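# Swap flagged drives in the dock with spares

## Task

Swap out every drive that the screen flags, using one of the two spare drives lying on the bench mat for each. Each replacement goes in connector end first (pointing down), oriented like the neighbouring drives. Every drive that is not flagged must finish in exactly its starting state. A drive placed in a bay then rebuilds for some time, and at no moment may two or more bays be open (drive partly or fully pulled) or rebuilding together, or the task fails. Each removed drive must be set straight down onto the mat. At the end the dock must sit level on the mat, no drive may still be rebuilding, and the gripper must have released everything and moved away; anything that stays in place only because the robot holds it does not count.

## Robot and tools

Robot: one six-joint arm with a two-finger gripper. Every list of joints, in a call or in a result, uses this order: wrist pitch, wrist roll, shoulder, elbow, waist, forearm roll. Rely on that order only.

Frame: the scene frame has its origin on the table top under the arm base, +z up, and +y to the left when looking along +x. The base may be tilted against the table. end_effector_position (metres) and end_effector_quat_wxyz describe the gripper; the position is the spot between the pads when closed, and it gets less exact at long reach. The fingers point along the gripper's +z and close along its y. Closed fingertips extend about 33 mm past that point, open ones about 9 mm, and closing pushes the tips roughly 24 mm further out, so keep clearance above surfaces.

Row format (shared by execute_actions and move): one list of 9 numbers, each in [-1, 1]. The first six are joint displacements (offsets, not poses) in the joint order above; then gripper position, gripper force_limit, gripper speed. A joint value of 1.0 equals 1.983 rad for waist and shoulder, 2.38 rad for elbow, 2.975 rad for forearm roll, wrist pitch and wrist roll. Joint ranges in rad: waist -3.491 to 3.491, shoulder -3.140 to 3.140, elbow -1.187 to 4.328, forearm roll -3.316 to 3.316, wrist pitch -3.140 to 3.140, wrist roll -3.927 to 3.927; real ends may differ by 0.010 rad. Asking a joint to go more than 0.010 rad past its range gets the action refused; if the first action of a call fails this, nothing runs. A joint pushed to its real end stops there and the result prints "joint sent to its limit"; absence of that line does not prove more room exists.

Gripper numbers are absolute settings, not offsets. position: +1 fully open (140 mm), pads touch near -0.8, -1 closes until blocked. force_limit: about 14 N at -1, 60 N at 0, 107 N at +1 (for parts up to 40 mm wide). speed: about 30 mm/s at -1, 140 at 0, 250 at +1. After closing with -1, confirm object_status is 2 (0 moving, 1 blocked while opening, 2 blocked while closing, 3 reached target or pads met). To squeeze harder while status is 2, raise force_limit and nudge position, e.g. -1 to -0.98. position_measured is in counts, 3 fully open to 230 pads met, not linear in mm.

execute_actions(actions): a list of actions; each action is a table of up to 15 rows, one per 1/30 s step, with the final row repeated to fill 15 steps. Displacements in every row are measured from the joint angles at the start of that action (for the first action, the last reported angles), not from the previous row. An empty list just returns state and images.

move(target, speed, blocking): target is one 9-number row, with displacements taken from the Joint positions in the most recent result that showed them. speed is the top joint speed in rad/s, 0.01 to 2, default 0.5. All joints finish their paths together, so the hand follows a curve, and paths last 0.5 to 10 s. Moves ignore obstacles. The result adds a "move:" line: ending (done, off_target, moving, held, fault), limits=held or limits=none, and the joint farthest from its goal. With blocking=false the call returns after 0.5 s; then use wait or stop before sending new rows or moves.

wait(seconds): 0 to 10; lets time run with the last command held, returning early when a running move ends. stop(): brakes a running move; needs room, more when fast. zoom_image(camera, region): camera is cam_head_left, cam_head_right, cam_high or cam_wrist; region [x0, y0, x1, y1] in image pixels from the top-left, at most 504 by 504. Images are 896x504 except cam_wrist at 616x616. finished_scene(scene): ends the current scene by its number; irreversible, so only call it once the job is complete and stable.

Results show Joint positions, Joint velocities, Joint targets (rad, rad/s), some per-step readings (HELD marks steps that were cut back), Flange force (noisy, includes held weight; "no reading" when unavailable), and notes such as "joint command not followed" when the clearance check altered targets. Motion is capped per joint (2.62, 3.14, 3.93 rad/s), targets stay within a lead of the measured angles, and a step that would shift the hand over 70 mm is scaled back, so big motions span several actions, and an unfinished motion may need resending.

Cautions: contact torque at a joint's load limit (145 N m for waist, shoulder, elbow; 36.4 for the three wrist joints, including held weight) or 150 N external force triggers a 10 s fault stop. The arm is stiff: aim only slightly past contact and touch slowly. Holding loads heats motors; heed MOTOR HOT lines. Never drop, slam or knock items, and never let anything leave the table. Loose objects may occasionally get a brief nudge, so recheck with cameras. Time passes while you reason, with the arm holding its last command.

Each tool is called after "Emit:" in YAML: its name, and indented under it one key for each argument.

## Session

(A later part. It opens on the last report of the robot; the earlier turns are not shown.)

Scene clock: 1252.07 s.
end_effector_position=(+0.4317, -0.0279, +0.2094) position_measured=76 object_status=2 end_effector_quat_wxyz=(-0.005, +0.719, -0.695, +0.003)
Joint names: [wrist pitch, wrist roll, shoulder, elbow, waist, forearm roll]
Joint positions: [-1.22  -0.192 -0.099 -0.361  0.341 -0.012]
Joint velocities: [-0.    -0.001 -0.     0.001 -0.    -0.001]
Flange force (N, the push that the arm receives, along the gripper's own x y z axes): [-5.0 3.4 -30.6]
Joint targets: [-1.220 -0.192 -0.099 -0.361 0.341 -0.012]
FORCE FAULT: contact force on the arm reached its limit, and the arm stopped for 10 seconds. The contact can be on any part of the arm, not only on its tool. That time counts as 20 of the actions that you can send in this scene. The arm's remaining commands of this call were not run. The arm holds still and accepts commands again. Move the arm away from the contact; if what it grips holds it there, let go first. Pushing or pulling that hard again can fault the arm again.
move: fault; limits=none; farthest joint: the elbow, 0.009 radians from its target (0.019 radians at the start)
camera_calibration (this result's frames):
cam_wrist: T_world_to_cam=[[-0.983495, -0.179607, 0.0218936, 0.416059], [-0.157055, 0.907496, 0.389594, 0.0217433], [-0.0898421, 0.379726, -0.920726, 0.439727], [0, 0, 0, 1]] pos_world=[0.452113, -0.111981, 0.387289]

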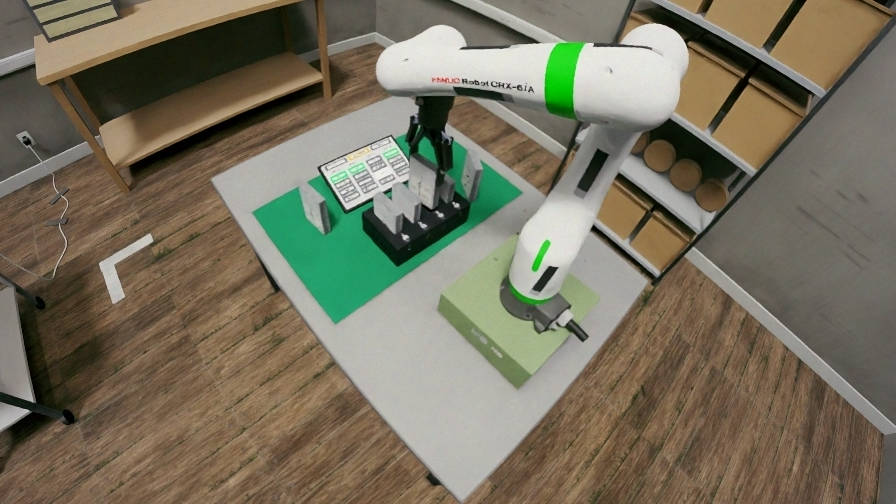

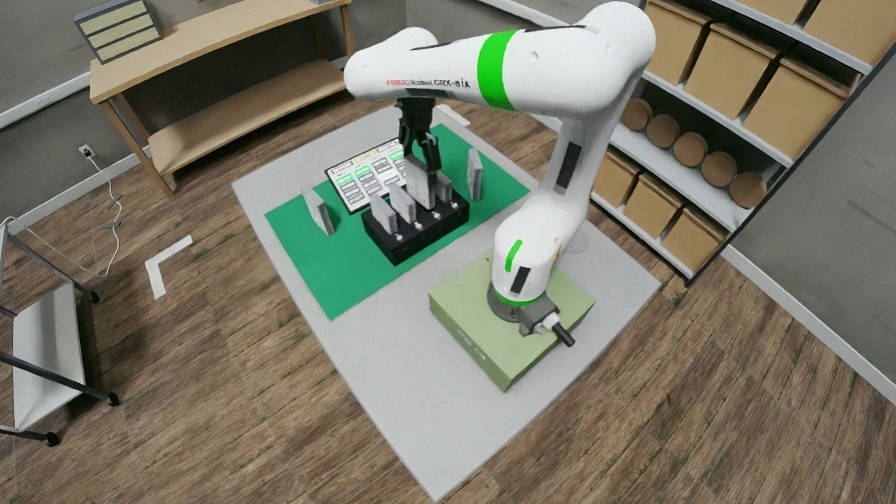

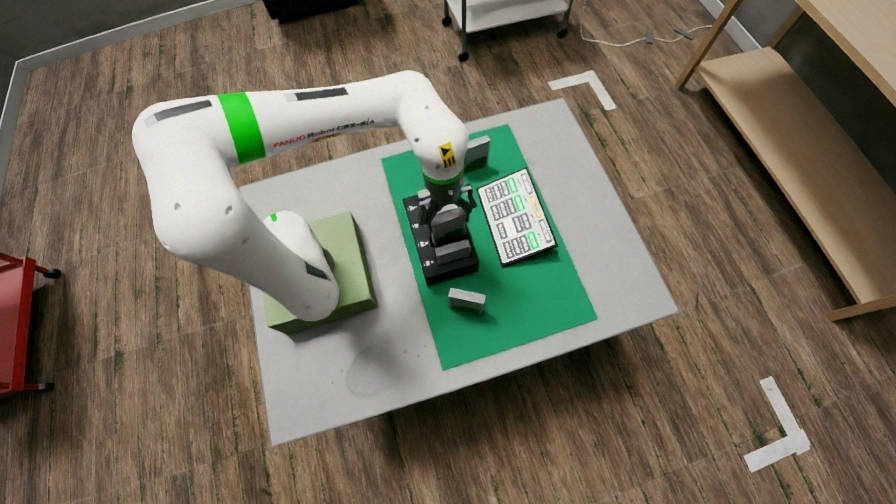

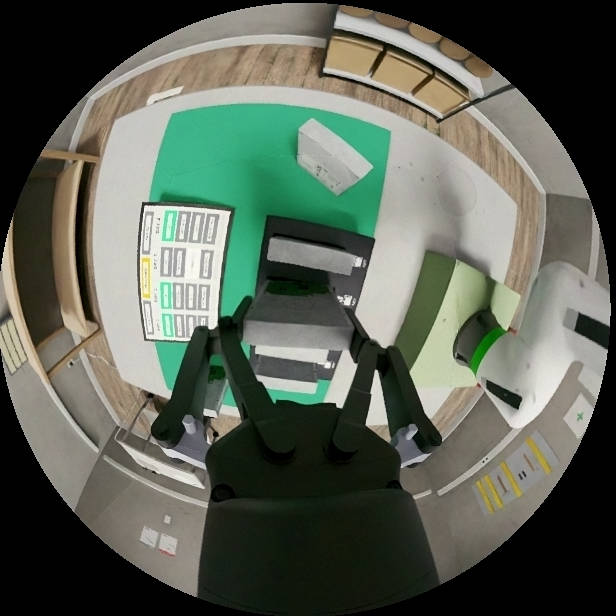

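Emit:
move:
  target: [-0.0065,0,-0.0096,0.0004,0.0025,-0.0007,-1,0.3,0]
  speed: 0.03

Emit:
zoom_image:
  camera: "cam_head_left"
  region: [400,170,470,240]

Emit:
zoom_image:
  camera: "cam_high"
  region: [410,200,490,280]

Emit:
zoom_image:
  camera: "cam_head_right"
  region: [390,170,460,240]

Scene clock: 1263.37 s.
end_effector_position=(+0.4270, -0.0261, +0.2170) position_measured=76 object_status=2 end_effector_quat_wxyz=(-0.005, +0.720, -0.694, +0.002)
Joint names: [wrist pitch, wrist roll, shoulder, elbow, waist, forearm roll]
Joint positions: [-1.24  -0.192 -0.118 -0.361  0.346 -0.014]
Joint velocities: [-0.     0.     0.    -0.    -0.     0.001]
Flange force (N, the push that the arm receives, along the gripper's own x y z axes): [0.8 -8.2 4.7]
Joint targets: [-1.240 -0.192 -0.118 -0.361 0.346 -0.014]
move: done; limits=none; farthest joint: the waist, 0.000 radians from its target (0.005 radians at the start)
camera_calibration (this result's frames):
cam_wrist: T_world_to_cam=[[-0.982677, -0.184091, 0.0213778, 0.411197], [-0.161163, 0.905792, 0.391876, 0.0176553], [-0.0915049, 0.381642, -0.91977, 0.446145], [0, 0, 0, 1]] pos_world=[0.447743, -0.110562, 0.394641]

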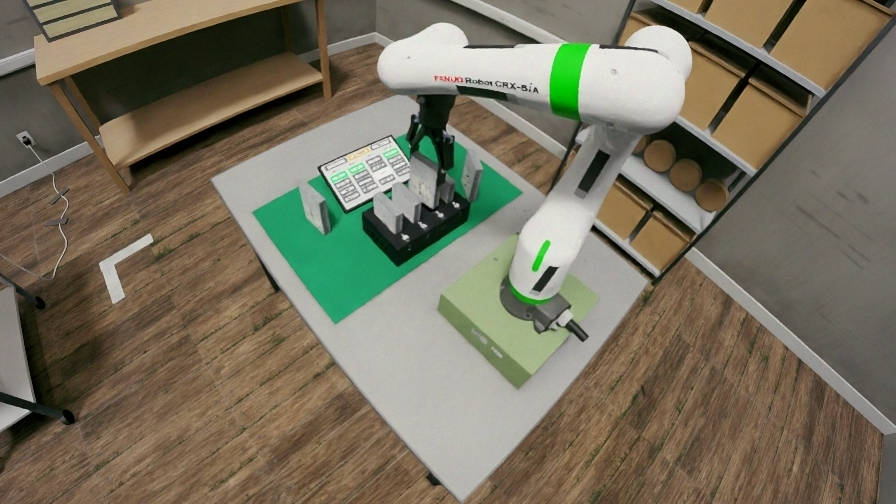

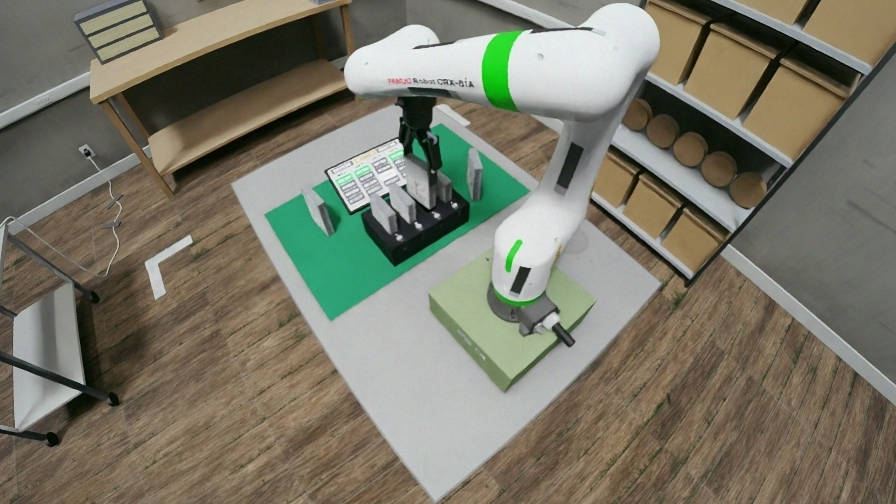

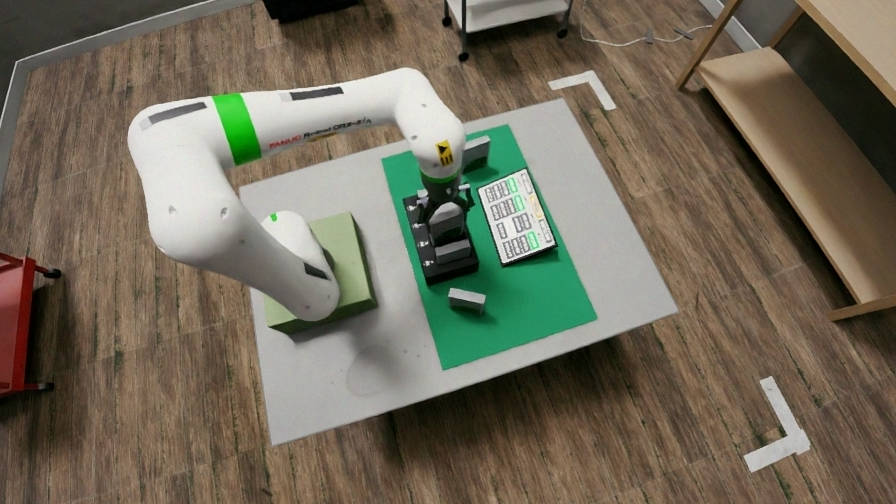

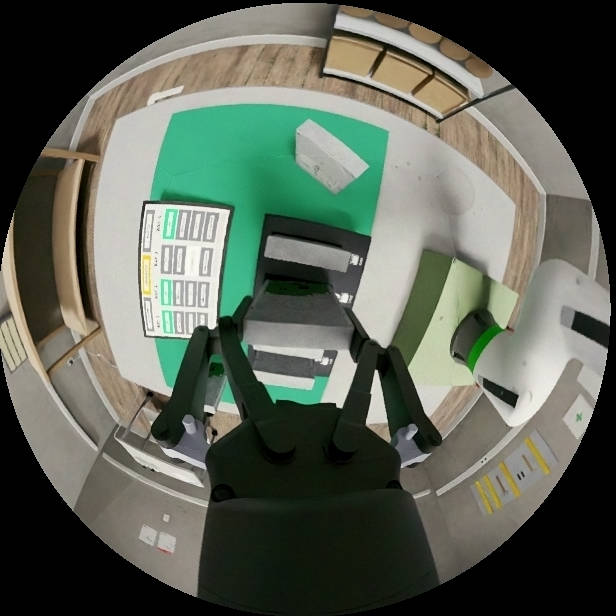

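Region (400, 170, 470, 240) of cam_head_left's 896x504 image, scaled by 7.200, with more detail than that image has.

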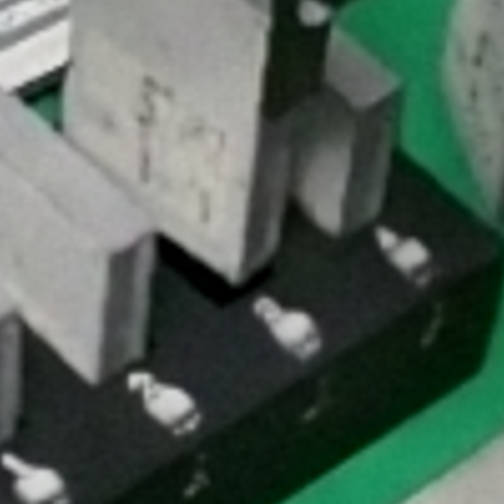

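Region (410, 200, 490, 280) of cam_high's 896x504 image, scaled by 6.300, with more detail than that image has.

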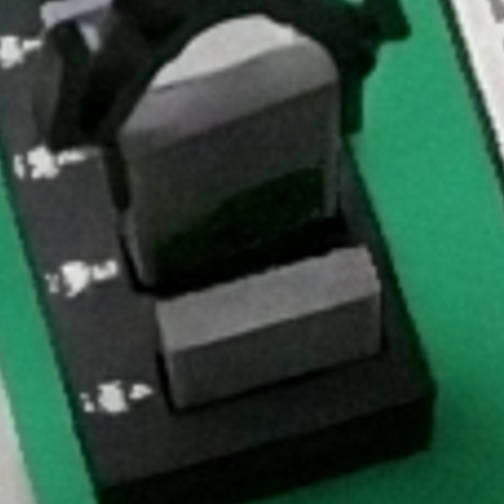

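Region (390, 170, 460, 240) of cam_head_right's 896x504 image, scaled by 7.200, with more detail than that image has.

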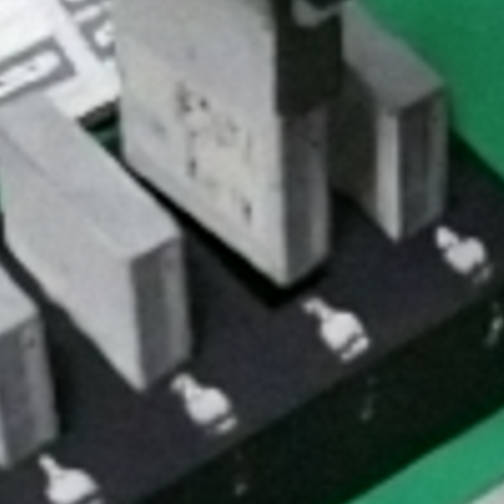

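Emit:
move:
  target: [0,0,0,0,0.006,0,-1,0.3,0]
  speed: 0.03

Emit:
zoom_image:
  camera: "cam_head_left"
  region: [400,170,470,240]

Emit:
zoom_image:
  camera: "cam_high"
  region: [410,200,490,280]

Emit:
zoom_image:
  camera: "cam_head_right"
  region: [390,170,460,240]

Scene clock: 1273.40 s.
end_effector_position=(+0.4273, -0.0211, +0.2168) position_measured=76 object_status=2 end_effector_quat_wxyz=(-0.006, +0.724, -0.689, +0.001)
Joint names: [wrist pitch, wrist roll, shoulder, elbow, waist, forearm roll]
Joint positions: [-1.24  -0.192 -0.118 -0.361  0.358 -0.014]
Joint velocities: [-0.001 -0.001 -0.    -0.001 -0.     0.001]
Flange force (N, the push that the arm receives, along the gripper's own x y z axes): [-0.4 -9.1 5.0]
Joint targets: [-1.240 -0.192 -0.118 -0.361 0.358 -0.014]
move: done; limits=none; farthest joint: the waist, 0.000 radians from its target (0.012 radians at the start)
camera_calibration (this result's frames):
cam_wrist: T_world_to_cam=[[-0.980415, -0.19576, 0.0215673, 0.41116], [-0.171763, 0.903491, 0.392686, 0.0175796], [-0.0963583, 0.38129, -0.91942, 0.446118], [0, 0, 0, 1]] pos_world=[0.449114, -0.105494, 0.394398]

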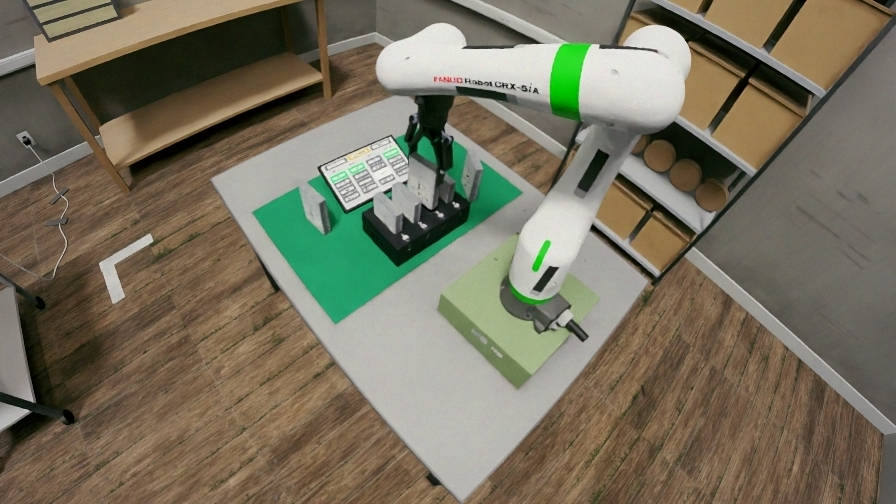

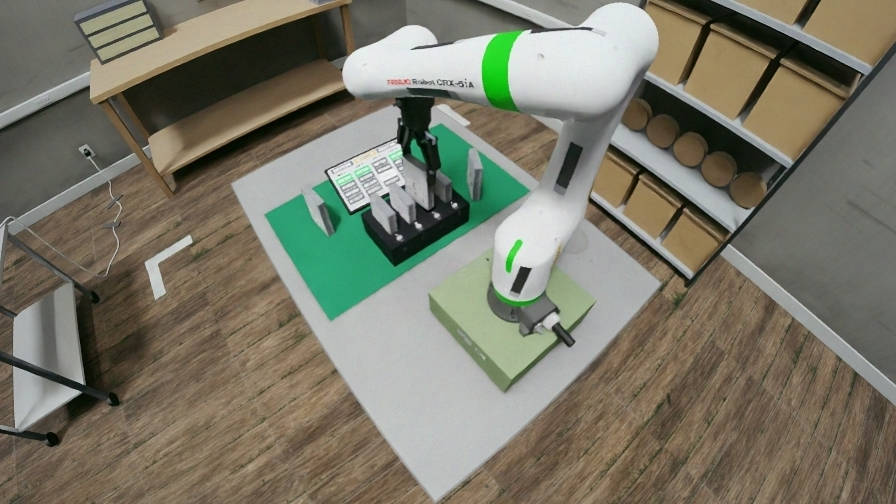

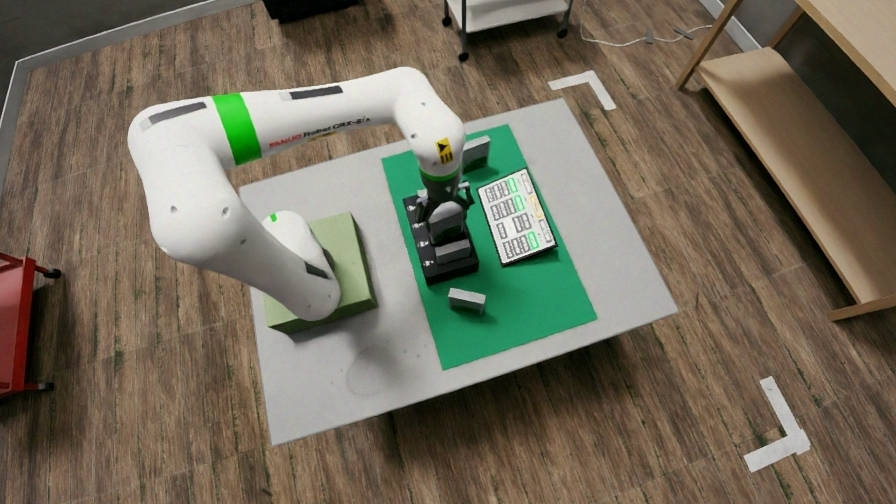

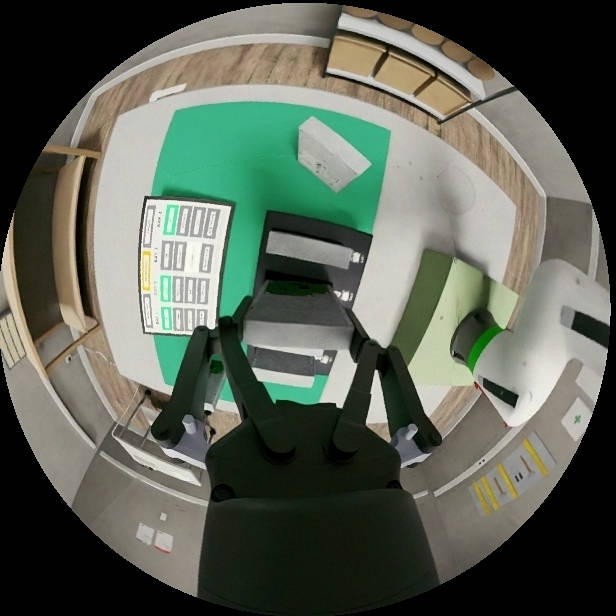

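Region (400, 170, 470, 240) of cam_head_left's 896x504 image, scaled by 7.200, with more detail than that image has.

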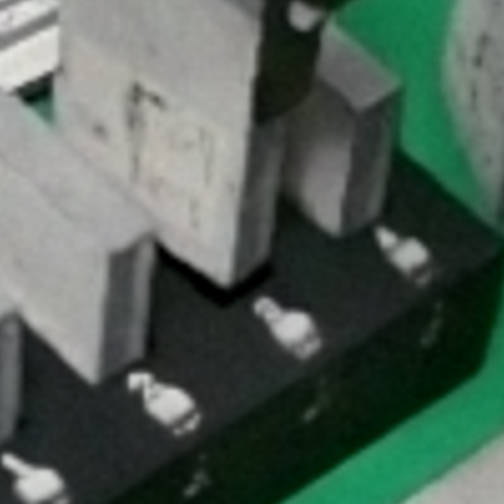

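Region (410, 200, 490, 280) of cam_high's 896x504 image, scaled by 6.300, with more detail than that image has.

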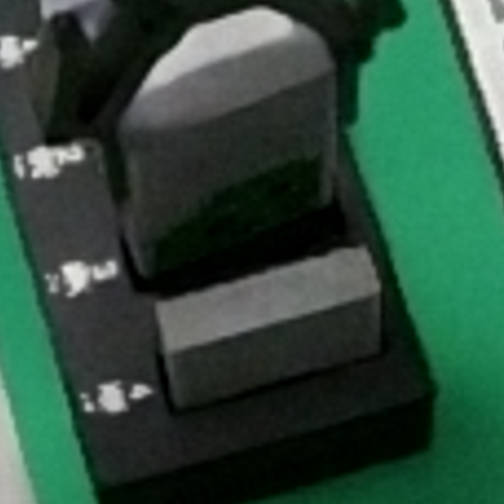

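Region (390, 170, 460, 240) of cam_head_right's 896x504 image, scaled by 7.200, with more detail than that image has.

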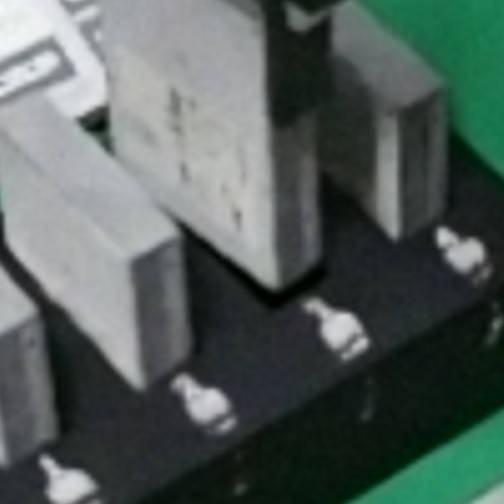

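Emit:
move:
  target: [0.004,-0.005,0.0028,-0.003,0,0,-1,0.3,0]
  speed: 0.01

Scene clock: 1278.50 s.
end_effector_position=(+0.4275, -0.0211, +0.2117) position_measured=76 object_status=2 end_effector_quat_wxyz=(-0.005, +0.719, -0.695, +0.001)
Joint names: [wrist pitch, wrist roll, shoulder, elbow, waist, forearm roll]
Joint positions: [-1.228 -0.207 -0.113 -0.368  0.358 -0.014]
Joint velocities: [ 0.001 -0.002 -0.     0.     0.     0.002]
Flange force (N, the push that the arm receives, along the gripper's own x y z axes): [0.1 -6.1 3.6]
Joint targets: [-1.228 -0.207 -0.113 -0.368 0.358 -0.014]
move: done; limits=none; farthest joint: the waist, 0.000 radians from its target (0.000 radians at the start)
camera_calibration (this result's frames):
cam_wrist: T_world_to_cam=[[-0.98323, -0.180988, 0.0224245, 0.412826], [-0.157814, 0.905997, 0.392765, 0.0136854], [-0.0914023, 0.382639, -0.919365, 0.439361], [0, 0, 0, 1]] pos_world=[0.448221, -0.105799, 0.389301]

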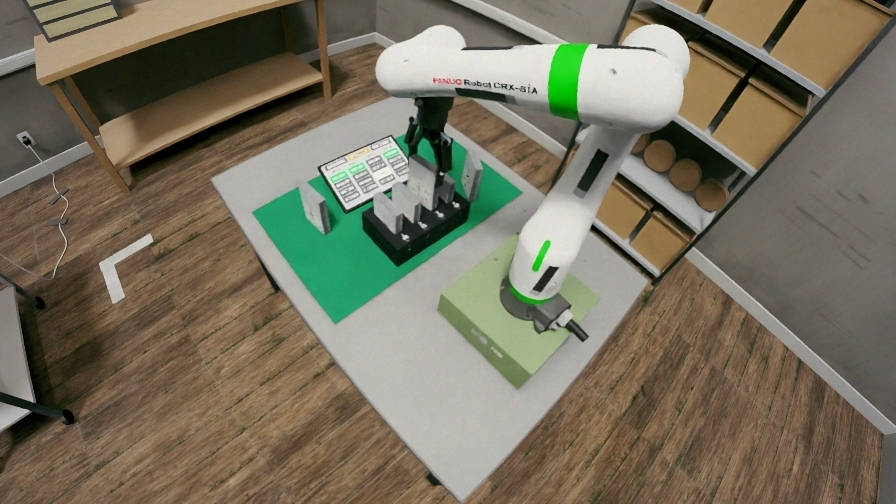

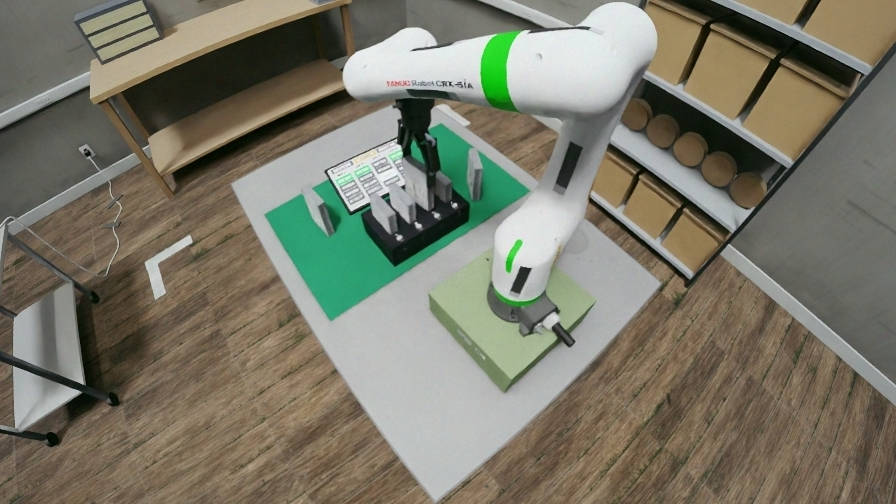

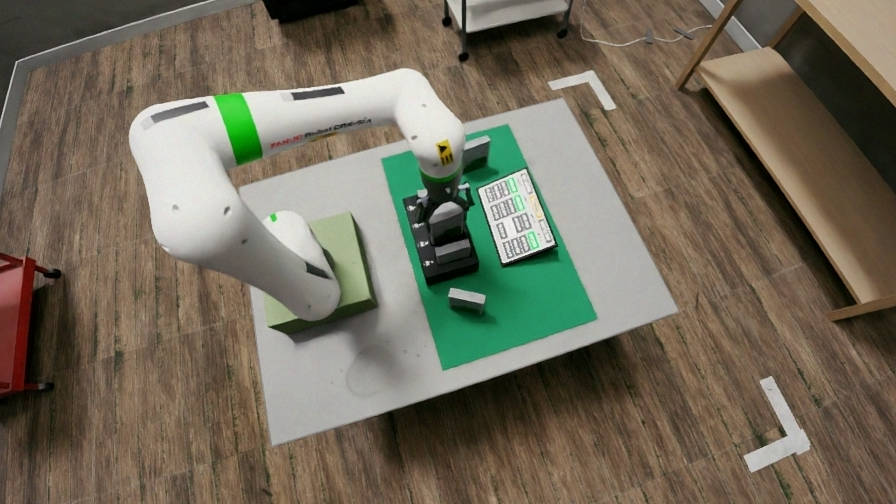

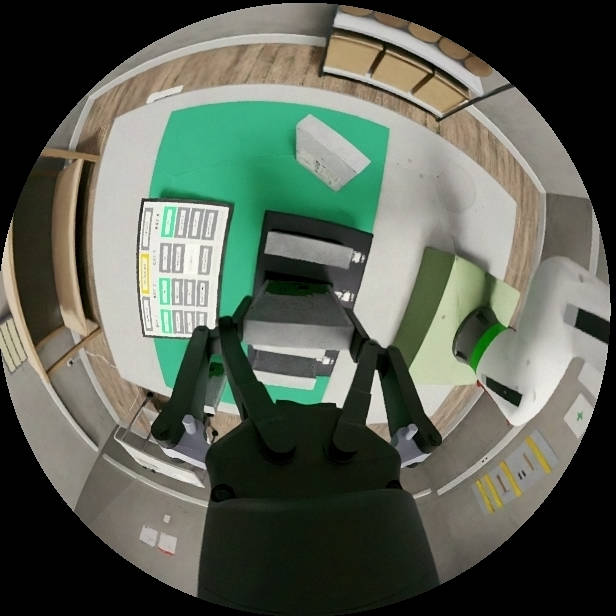

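Rates hold x constant here (wp +.0024, sh +.0011, el −.0014 per mm). Probing 3 mm further.

Emit:
execute_actions:
  actions:
    - [[0.0008,0,0.00055,-0.0006,0,0,-1,0.3,0]]
    - [[0.0008,0,0.00055,-0.0006,0,0,-1,0.3,0]]
    - [[0.0008,0,0.00055,-0.0006,0,0,-1,0.3,0]]

Scene clock: 1284.17 s.
end_effector_position=(+0.4277, -0.0213, +0.2088) position_measured=76 object_status=2 end_effector_quat_wxyz=(-0.005, +0.719, -0.695, +0.001)
Joint names: [wrist pitch, wrist roll, shoulder, elbow, waist, forearm roll]
Joint positions: [-1.221 -0.207 -0.109 -0.372  0.358 -0.013]
Joint velocities: [-0.    -0.     0.    -0.001 -0.    -0.001]
Flange force (N, the push that the arm receives, along the gripper's own x y z axes): [4.9 3.8 -70.2]
Flange force at the end of the 1st action (N, along the gripper's axes at the end of the call): [2.6 -6.7 -9.5]
Flange force at the end of the 2nd action (N, along the gripper's axes at the end of the call): [3.3 -1.2 -38.8]
Joint targets: [-1.221 -0.207 -0.109 -0.372 0.358 -0.014]
Step readings (joint positions; steps 1 to 15: 1st action; 16 to 30: 2nd action; 31 to 45: 3rd action):
0: [-1.228 -0.207 -0.113 -0.368 0.358 -0.014]
1: [-1.228 -0.207 -0.113 -0.368 0.358 -0.014]
2: [-1.226 -0.207 -0.112 -0.368 0.358 -0.014]
4: [-1.225 -0.207 -0.112 -0.369 0.358 -0.014]
8: [-1.225 -0.207 -0.112 -0.369 0.358 -0.014]
15: [-1.225 -0.207 -0.112 -0.369 0.358 -0.014]
16: [-1.225 -0.207 -0.112 -0.369 0.358 -0.014]
17: [-1.224 -0.207 -0.111 -0.370 0.358 -0.014]
19: [-1.223 -0.207 -0.111 -0.370 0.358 -0.014]
23: [-1.223 -0.207 -0.111 -0.370 0.358 -0.014]
30: [-1.223 -0.207 -0.111 -0.371 0.358 -0.014]
31: [-1.223 -0.207 -0.111 -0.371 0.358 -0.014]
32: [-1.222 -0.207 -0.110 -0.371 0.358 -0.014]
34: [-1.221 -0.207 -0.110 -0.372 0.358 -0.013]
38: [-1.221 -0.207 -0.110 -0.372 0.358 -0.013]
45: Joint positions above
camera_calibration (this result's frames):
cam_wrist: T_world_to_cam=[[-0.983218, -0.18101, 0.0227694, 0.41296], [-0.157743, 0.906188, 0.392354, 0.01506], [-0.0916534, 0.382177, -0.919533, 0.436847], [0, 0, 0, 1]] pos_world=[0.448444, -0.10585, 0.386384]

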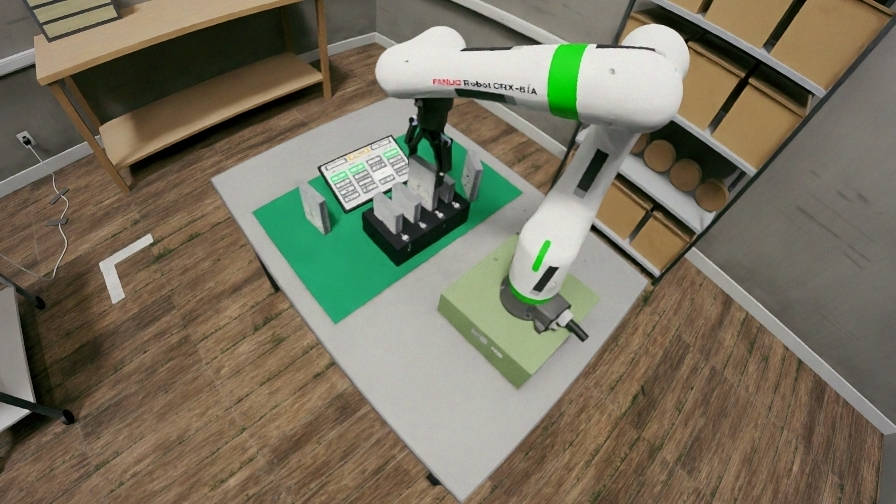

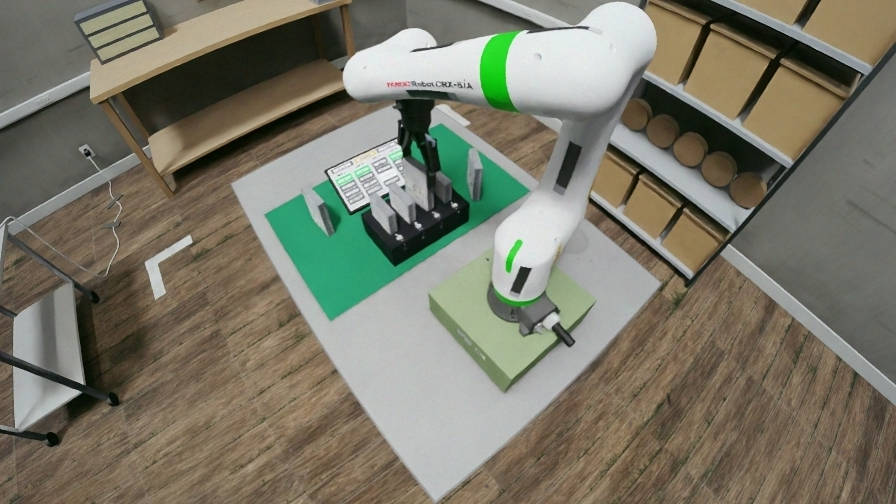

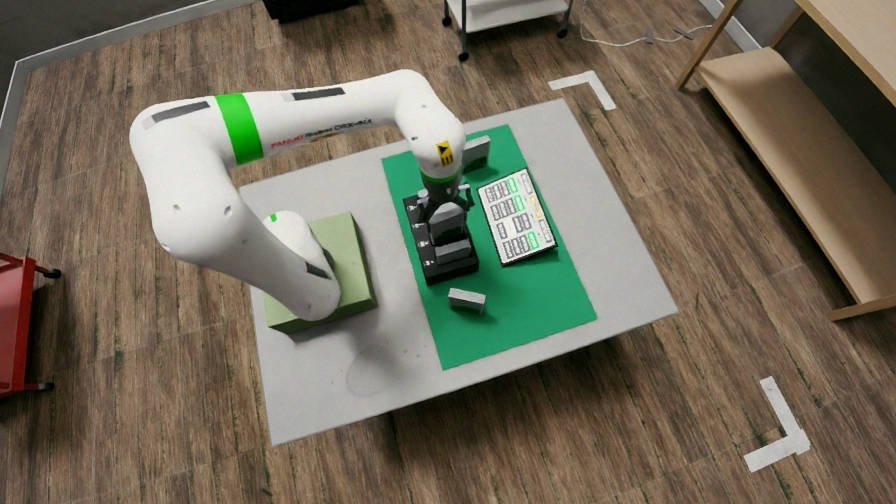

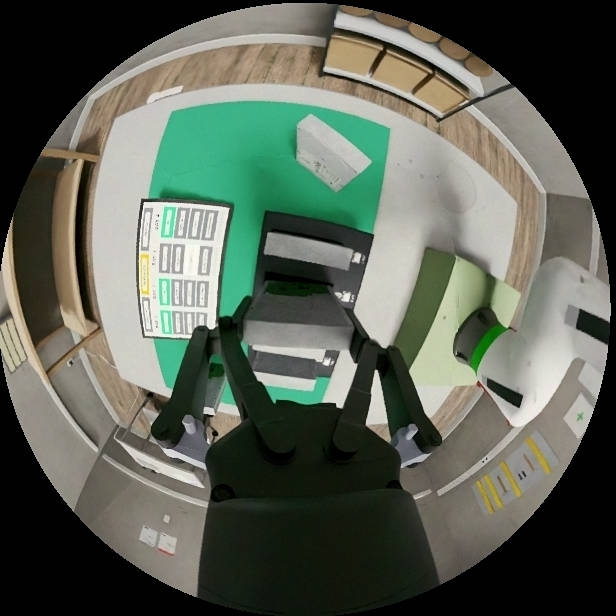

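Still on the rim; inspecting.

Emit:
zoom_image:
  camera: "cam_high"
  region: [420,215,480,275]

Emit:
zoom_image:
  camera: "cam_head_left"
  region: [405,175,455,225]

Emit:
zoom_image:
  camera: "cam_head_right"
  region: [395,175,445,225]

Region (420, 215, 480, 275) of cam_high's 896x504 image, scaled by 8.400, with more detail than that image has.

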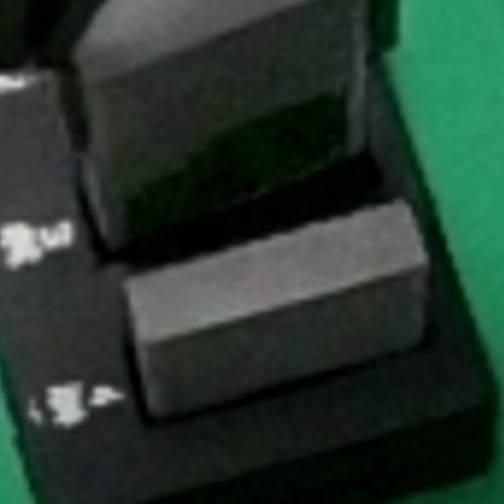

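Region (405, 175, 455, 225) of cam_head_left's 896x504 image, scaled by 10.080, with more detail than that image has.

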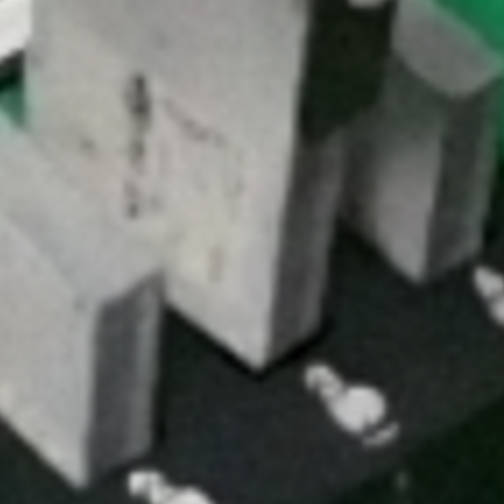

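Region (395, 175, 445, 225) of cam_head_right's 896x504 image, scaled by 10.080, with more detail than that image has.

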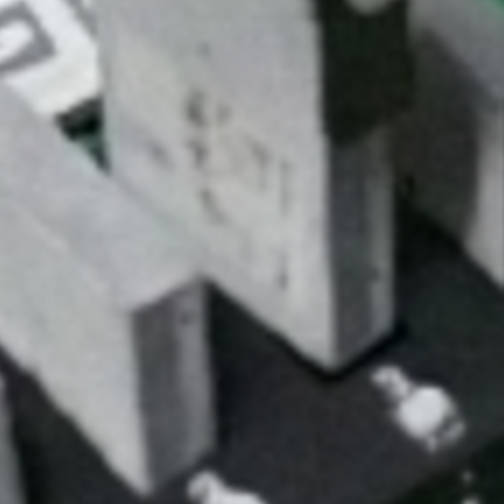

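Emit:
execute_actions:
  actions:
    - [[-0.0024,0,-0.0016,0.0018,0,0,-1,0.3,0]]
    - [[0,0,0,0,-0.003,0,-1,0.3,0]]
    - [[0.0016,0,0.0011,-0.0012,0,0,-1,0.3,0]]
    - [[0.0008,0,0.00055,-0.0006,0,0,-1,0.3,0]]
    - [[0.0008,0,0.00055,-0.0006,0,0,-1,0.3,0]]

Emit:
zoom_image:
  camera: "cam_high"
  region: [420,215,480,275]

Emit:
zoom_image:
  camera: "cam_head_left"
  region: [405,175,455,225]

Scene clock: 1295.70 s.
end_effector_position=(+0.4276, -0.0239, +0.2079) position_measured=76 object_status=2 end_effector_quat_wxyz=(-0.005, +0.717, -0.697, +0.002)
Joint names: [wrist pitch, wrist roll, shoulder, elbow, waist, forearm roll]
Joint positions: [-1.218 -0.207 -0.108 -0.373  0.352 -0.013]
Joint velocities: [ 0.001  0.001 -0.     0.001 -0.     0.   ]
Flange force (N, the push that the arm receives, along the gripper's own x y z axes): [8.5 6.7 -70.0]
Flange force at the end of the 1st action (N, along the gripper's axes at the end of the call): [-0.6 -5.6 1.4]
Flange force at the end of the 2nd action (N, along the gripper's axes at the end of the call): [2.0 -12.3 3.4]
Flange force at the end of the 3rd action (N, along the gripper's axes at the end of the call): [3.7 -5.8 -24.1]
Flange force at the end of the 4th action (N, along the gripper's axes at the end of the call): [7.4 0.5 -48.3]
Joint targets: [-1.218 -0.207 -0.108 -0.373 0.352 -0.013]
Step readings (joint positions; steps 1 to 15: 1st action; 16 to 30: 2nd action; 31 to 45: 3rd action; 46 to 60: 4th action; 61 to 75: 5th action):
0: [-1.221 -0.207 -0.109 -0.372 0.358 -0.014]
1: [-1.221 -0.207 -0.109 -0.372 0.358 -0.014]
2: [-1.223 -0.207 -0.110 -0.370 0.358 -0.014]
4: [-1.227 -0.207 -0.112 -0.368 0.358 -0.014]
8: [-1.228 -0.207 -0.112 -0.368 0.358 -0.014]
15: [-1.228 -0.207 -0.113 -0.368 0.358 -0.013]
16: [-1.228 -0.207 -0.113 -0.368 0.358 -0.013]
17: [-1.228 -0.207 -0.113 -0.368 0.355 -0.013]
19: [-1.228 -0.207 -0.113 -0.368 0.352 -0.013]
23: [-1.228 -0.207 -0.113 -0.368 0.352 -0.013]
30: [-1.228 -0.207 -0.113 -0.368 0.352 -0.013]
31: [-1.228 -0.207 -0.113 -0.368 0.352 -0.013]
32: [-1.227 -0.207 -0.112 -0.369 0.352 -0.013]
34: [-1.224 -0.207 -0.111 -0.370 0.352 -0.013]
38: [-1.223 -0.207 -0.111 -0.370 0.352 -0.013]
45: [-1.223 -0.207 -0.110 -0.370 0.352 -0.013]
46: [-1.223 -0.207 -0.110 -0.371 0.352 -0.013]
47: [-1.222 -0.207 -0.110 -0.371 0.352 -0.013]
49: [-1.221 -0.207 -0.110 -0.372 0.352 -0.013]
53: [-1.221 -0.207 -0.109 -0.372 0.352 -0.013]
60: [-1.221 -0.207 -0.109 -0.372 0.352 -0.013]
61: [-1.221 -0.207 -0.109 -0.372 0.352 -0.013]
62: [-1.219 -0.207 -0.109 -0.373 0.352 -0.013]
64: [-1.218 -0.207 -0.108 -0.373 0.352 -0.013]
68: [-1.218 -0.207 -0.108 -0.373 0.352 -0.013]
75: Joint positions above
camera_calibration (this result's frames):
cam_wrist: T_world_to_cam=[[-0.984261, -0.17523, 0.0229197, 0.412964], [-0.152437, 0.907442, 0.39155, 0.0157228], [-0.0894098, 0.381894, -0.919871, 0.436138], [0, 0, 0, 1]] pos_world=[0.447856, -0.108462, 0.38557]

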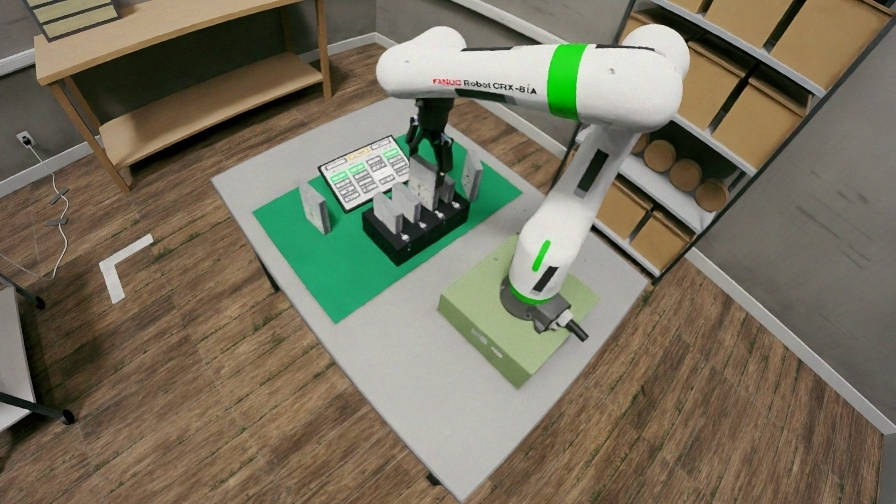

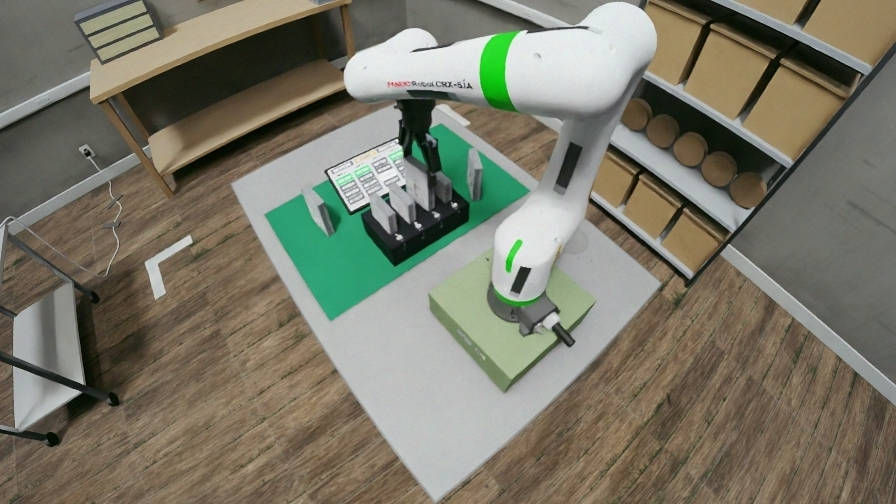

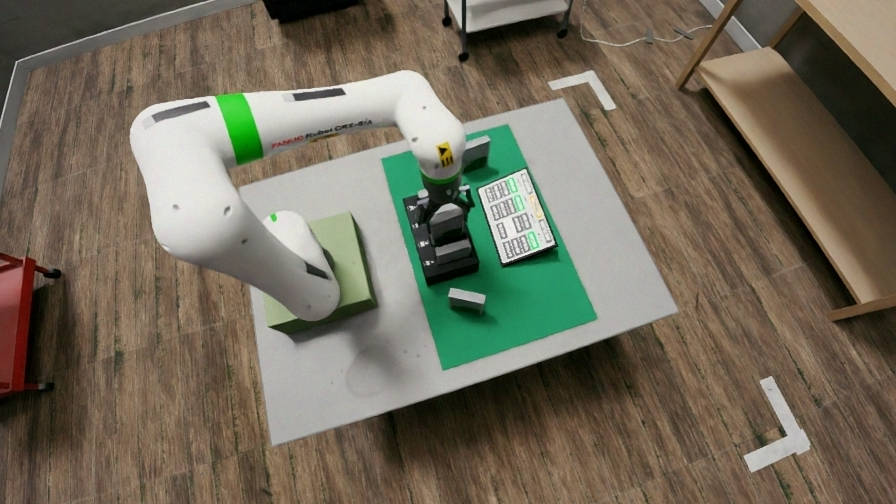

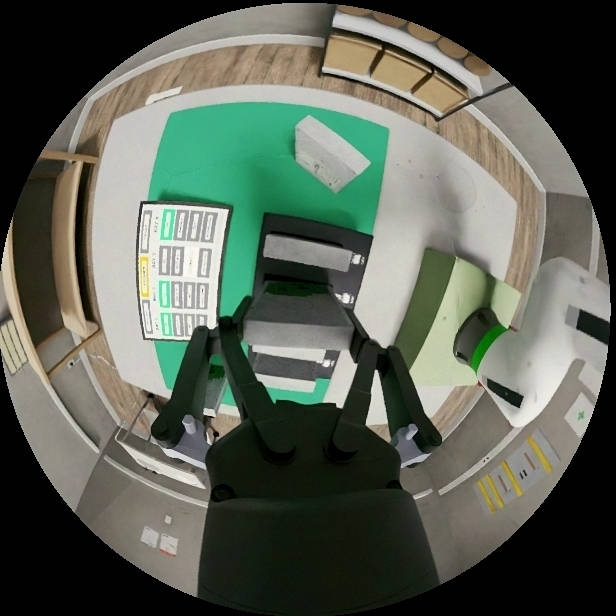

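Region (420, 215, 480, 275) of cam_high's 896x504 image, scaled by 8.400, with more detail than that image has.

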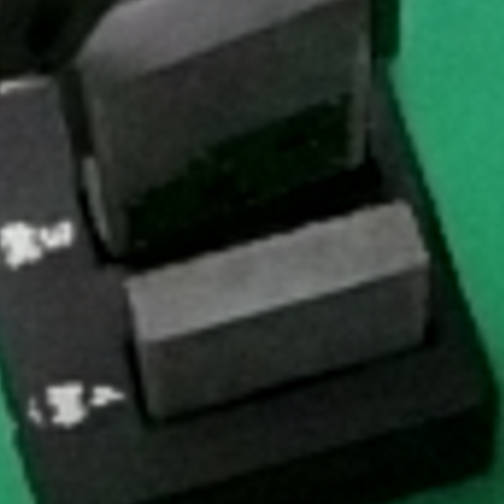

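Region (405, 175, 455, 225) of cam_head_left's 896x504 image, scaled by 10.080, with more detail than that image has.

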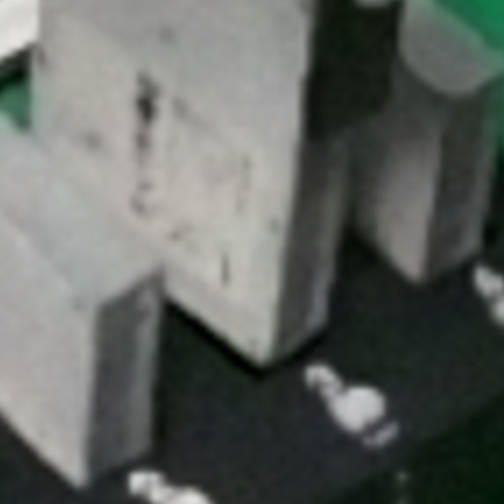

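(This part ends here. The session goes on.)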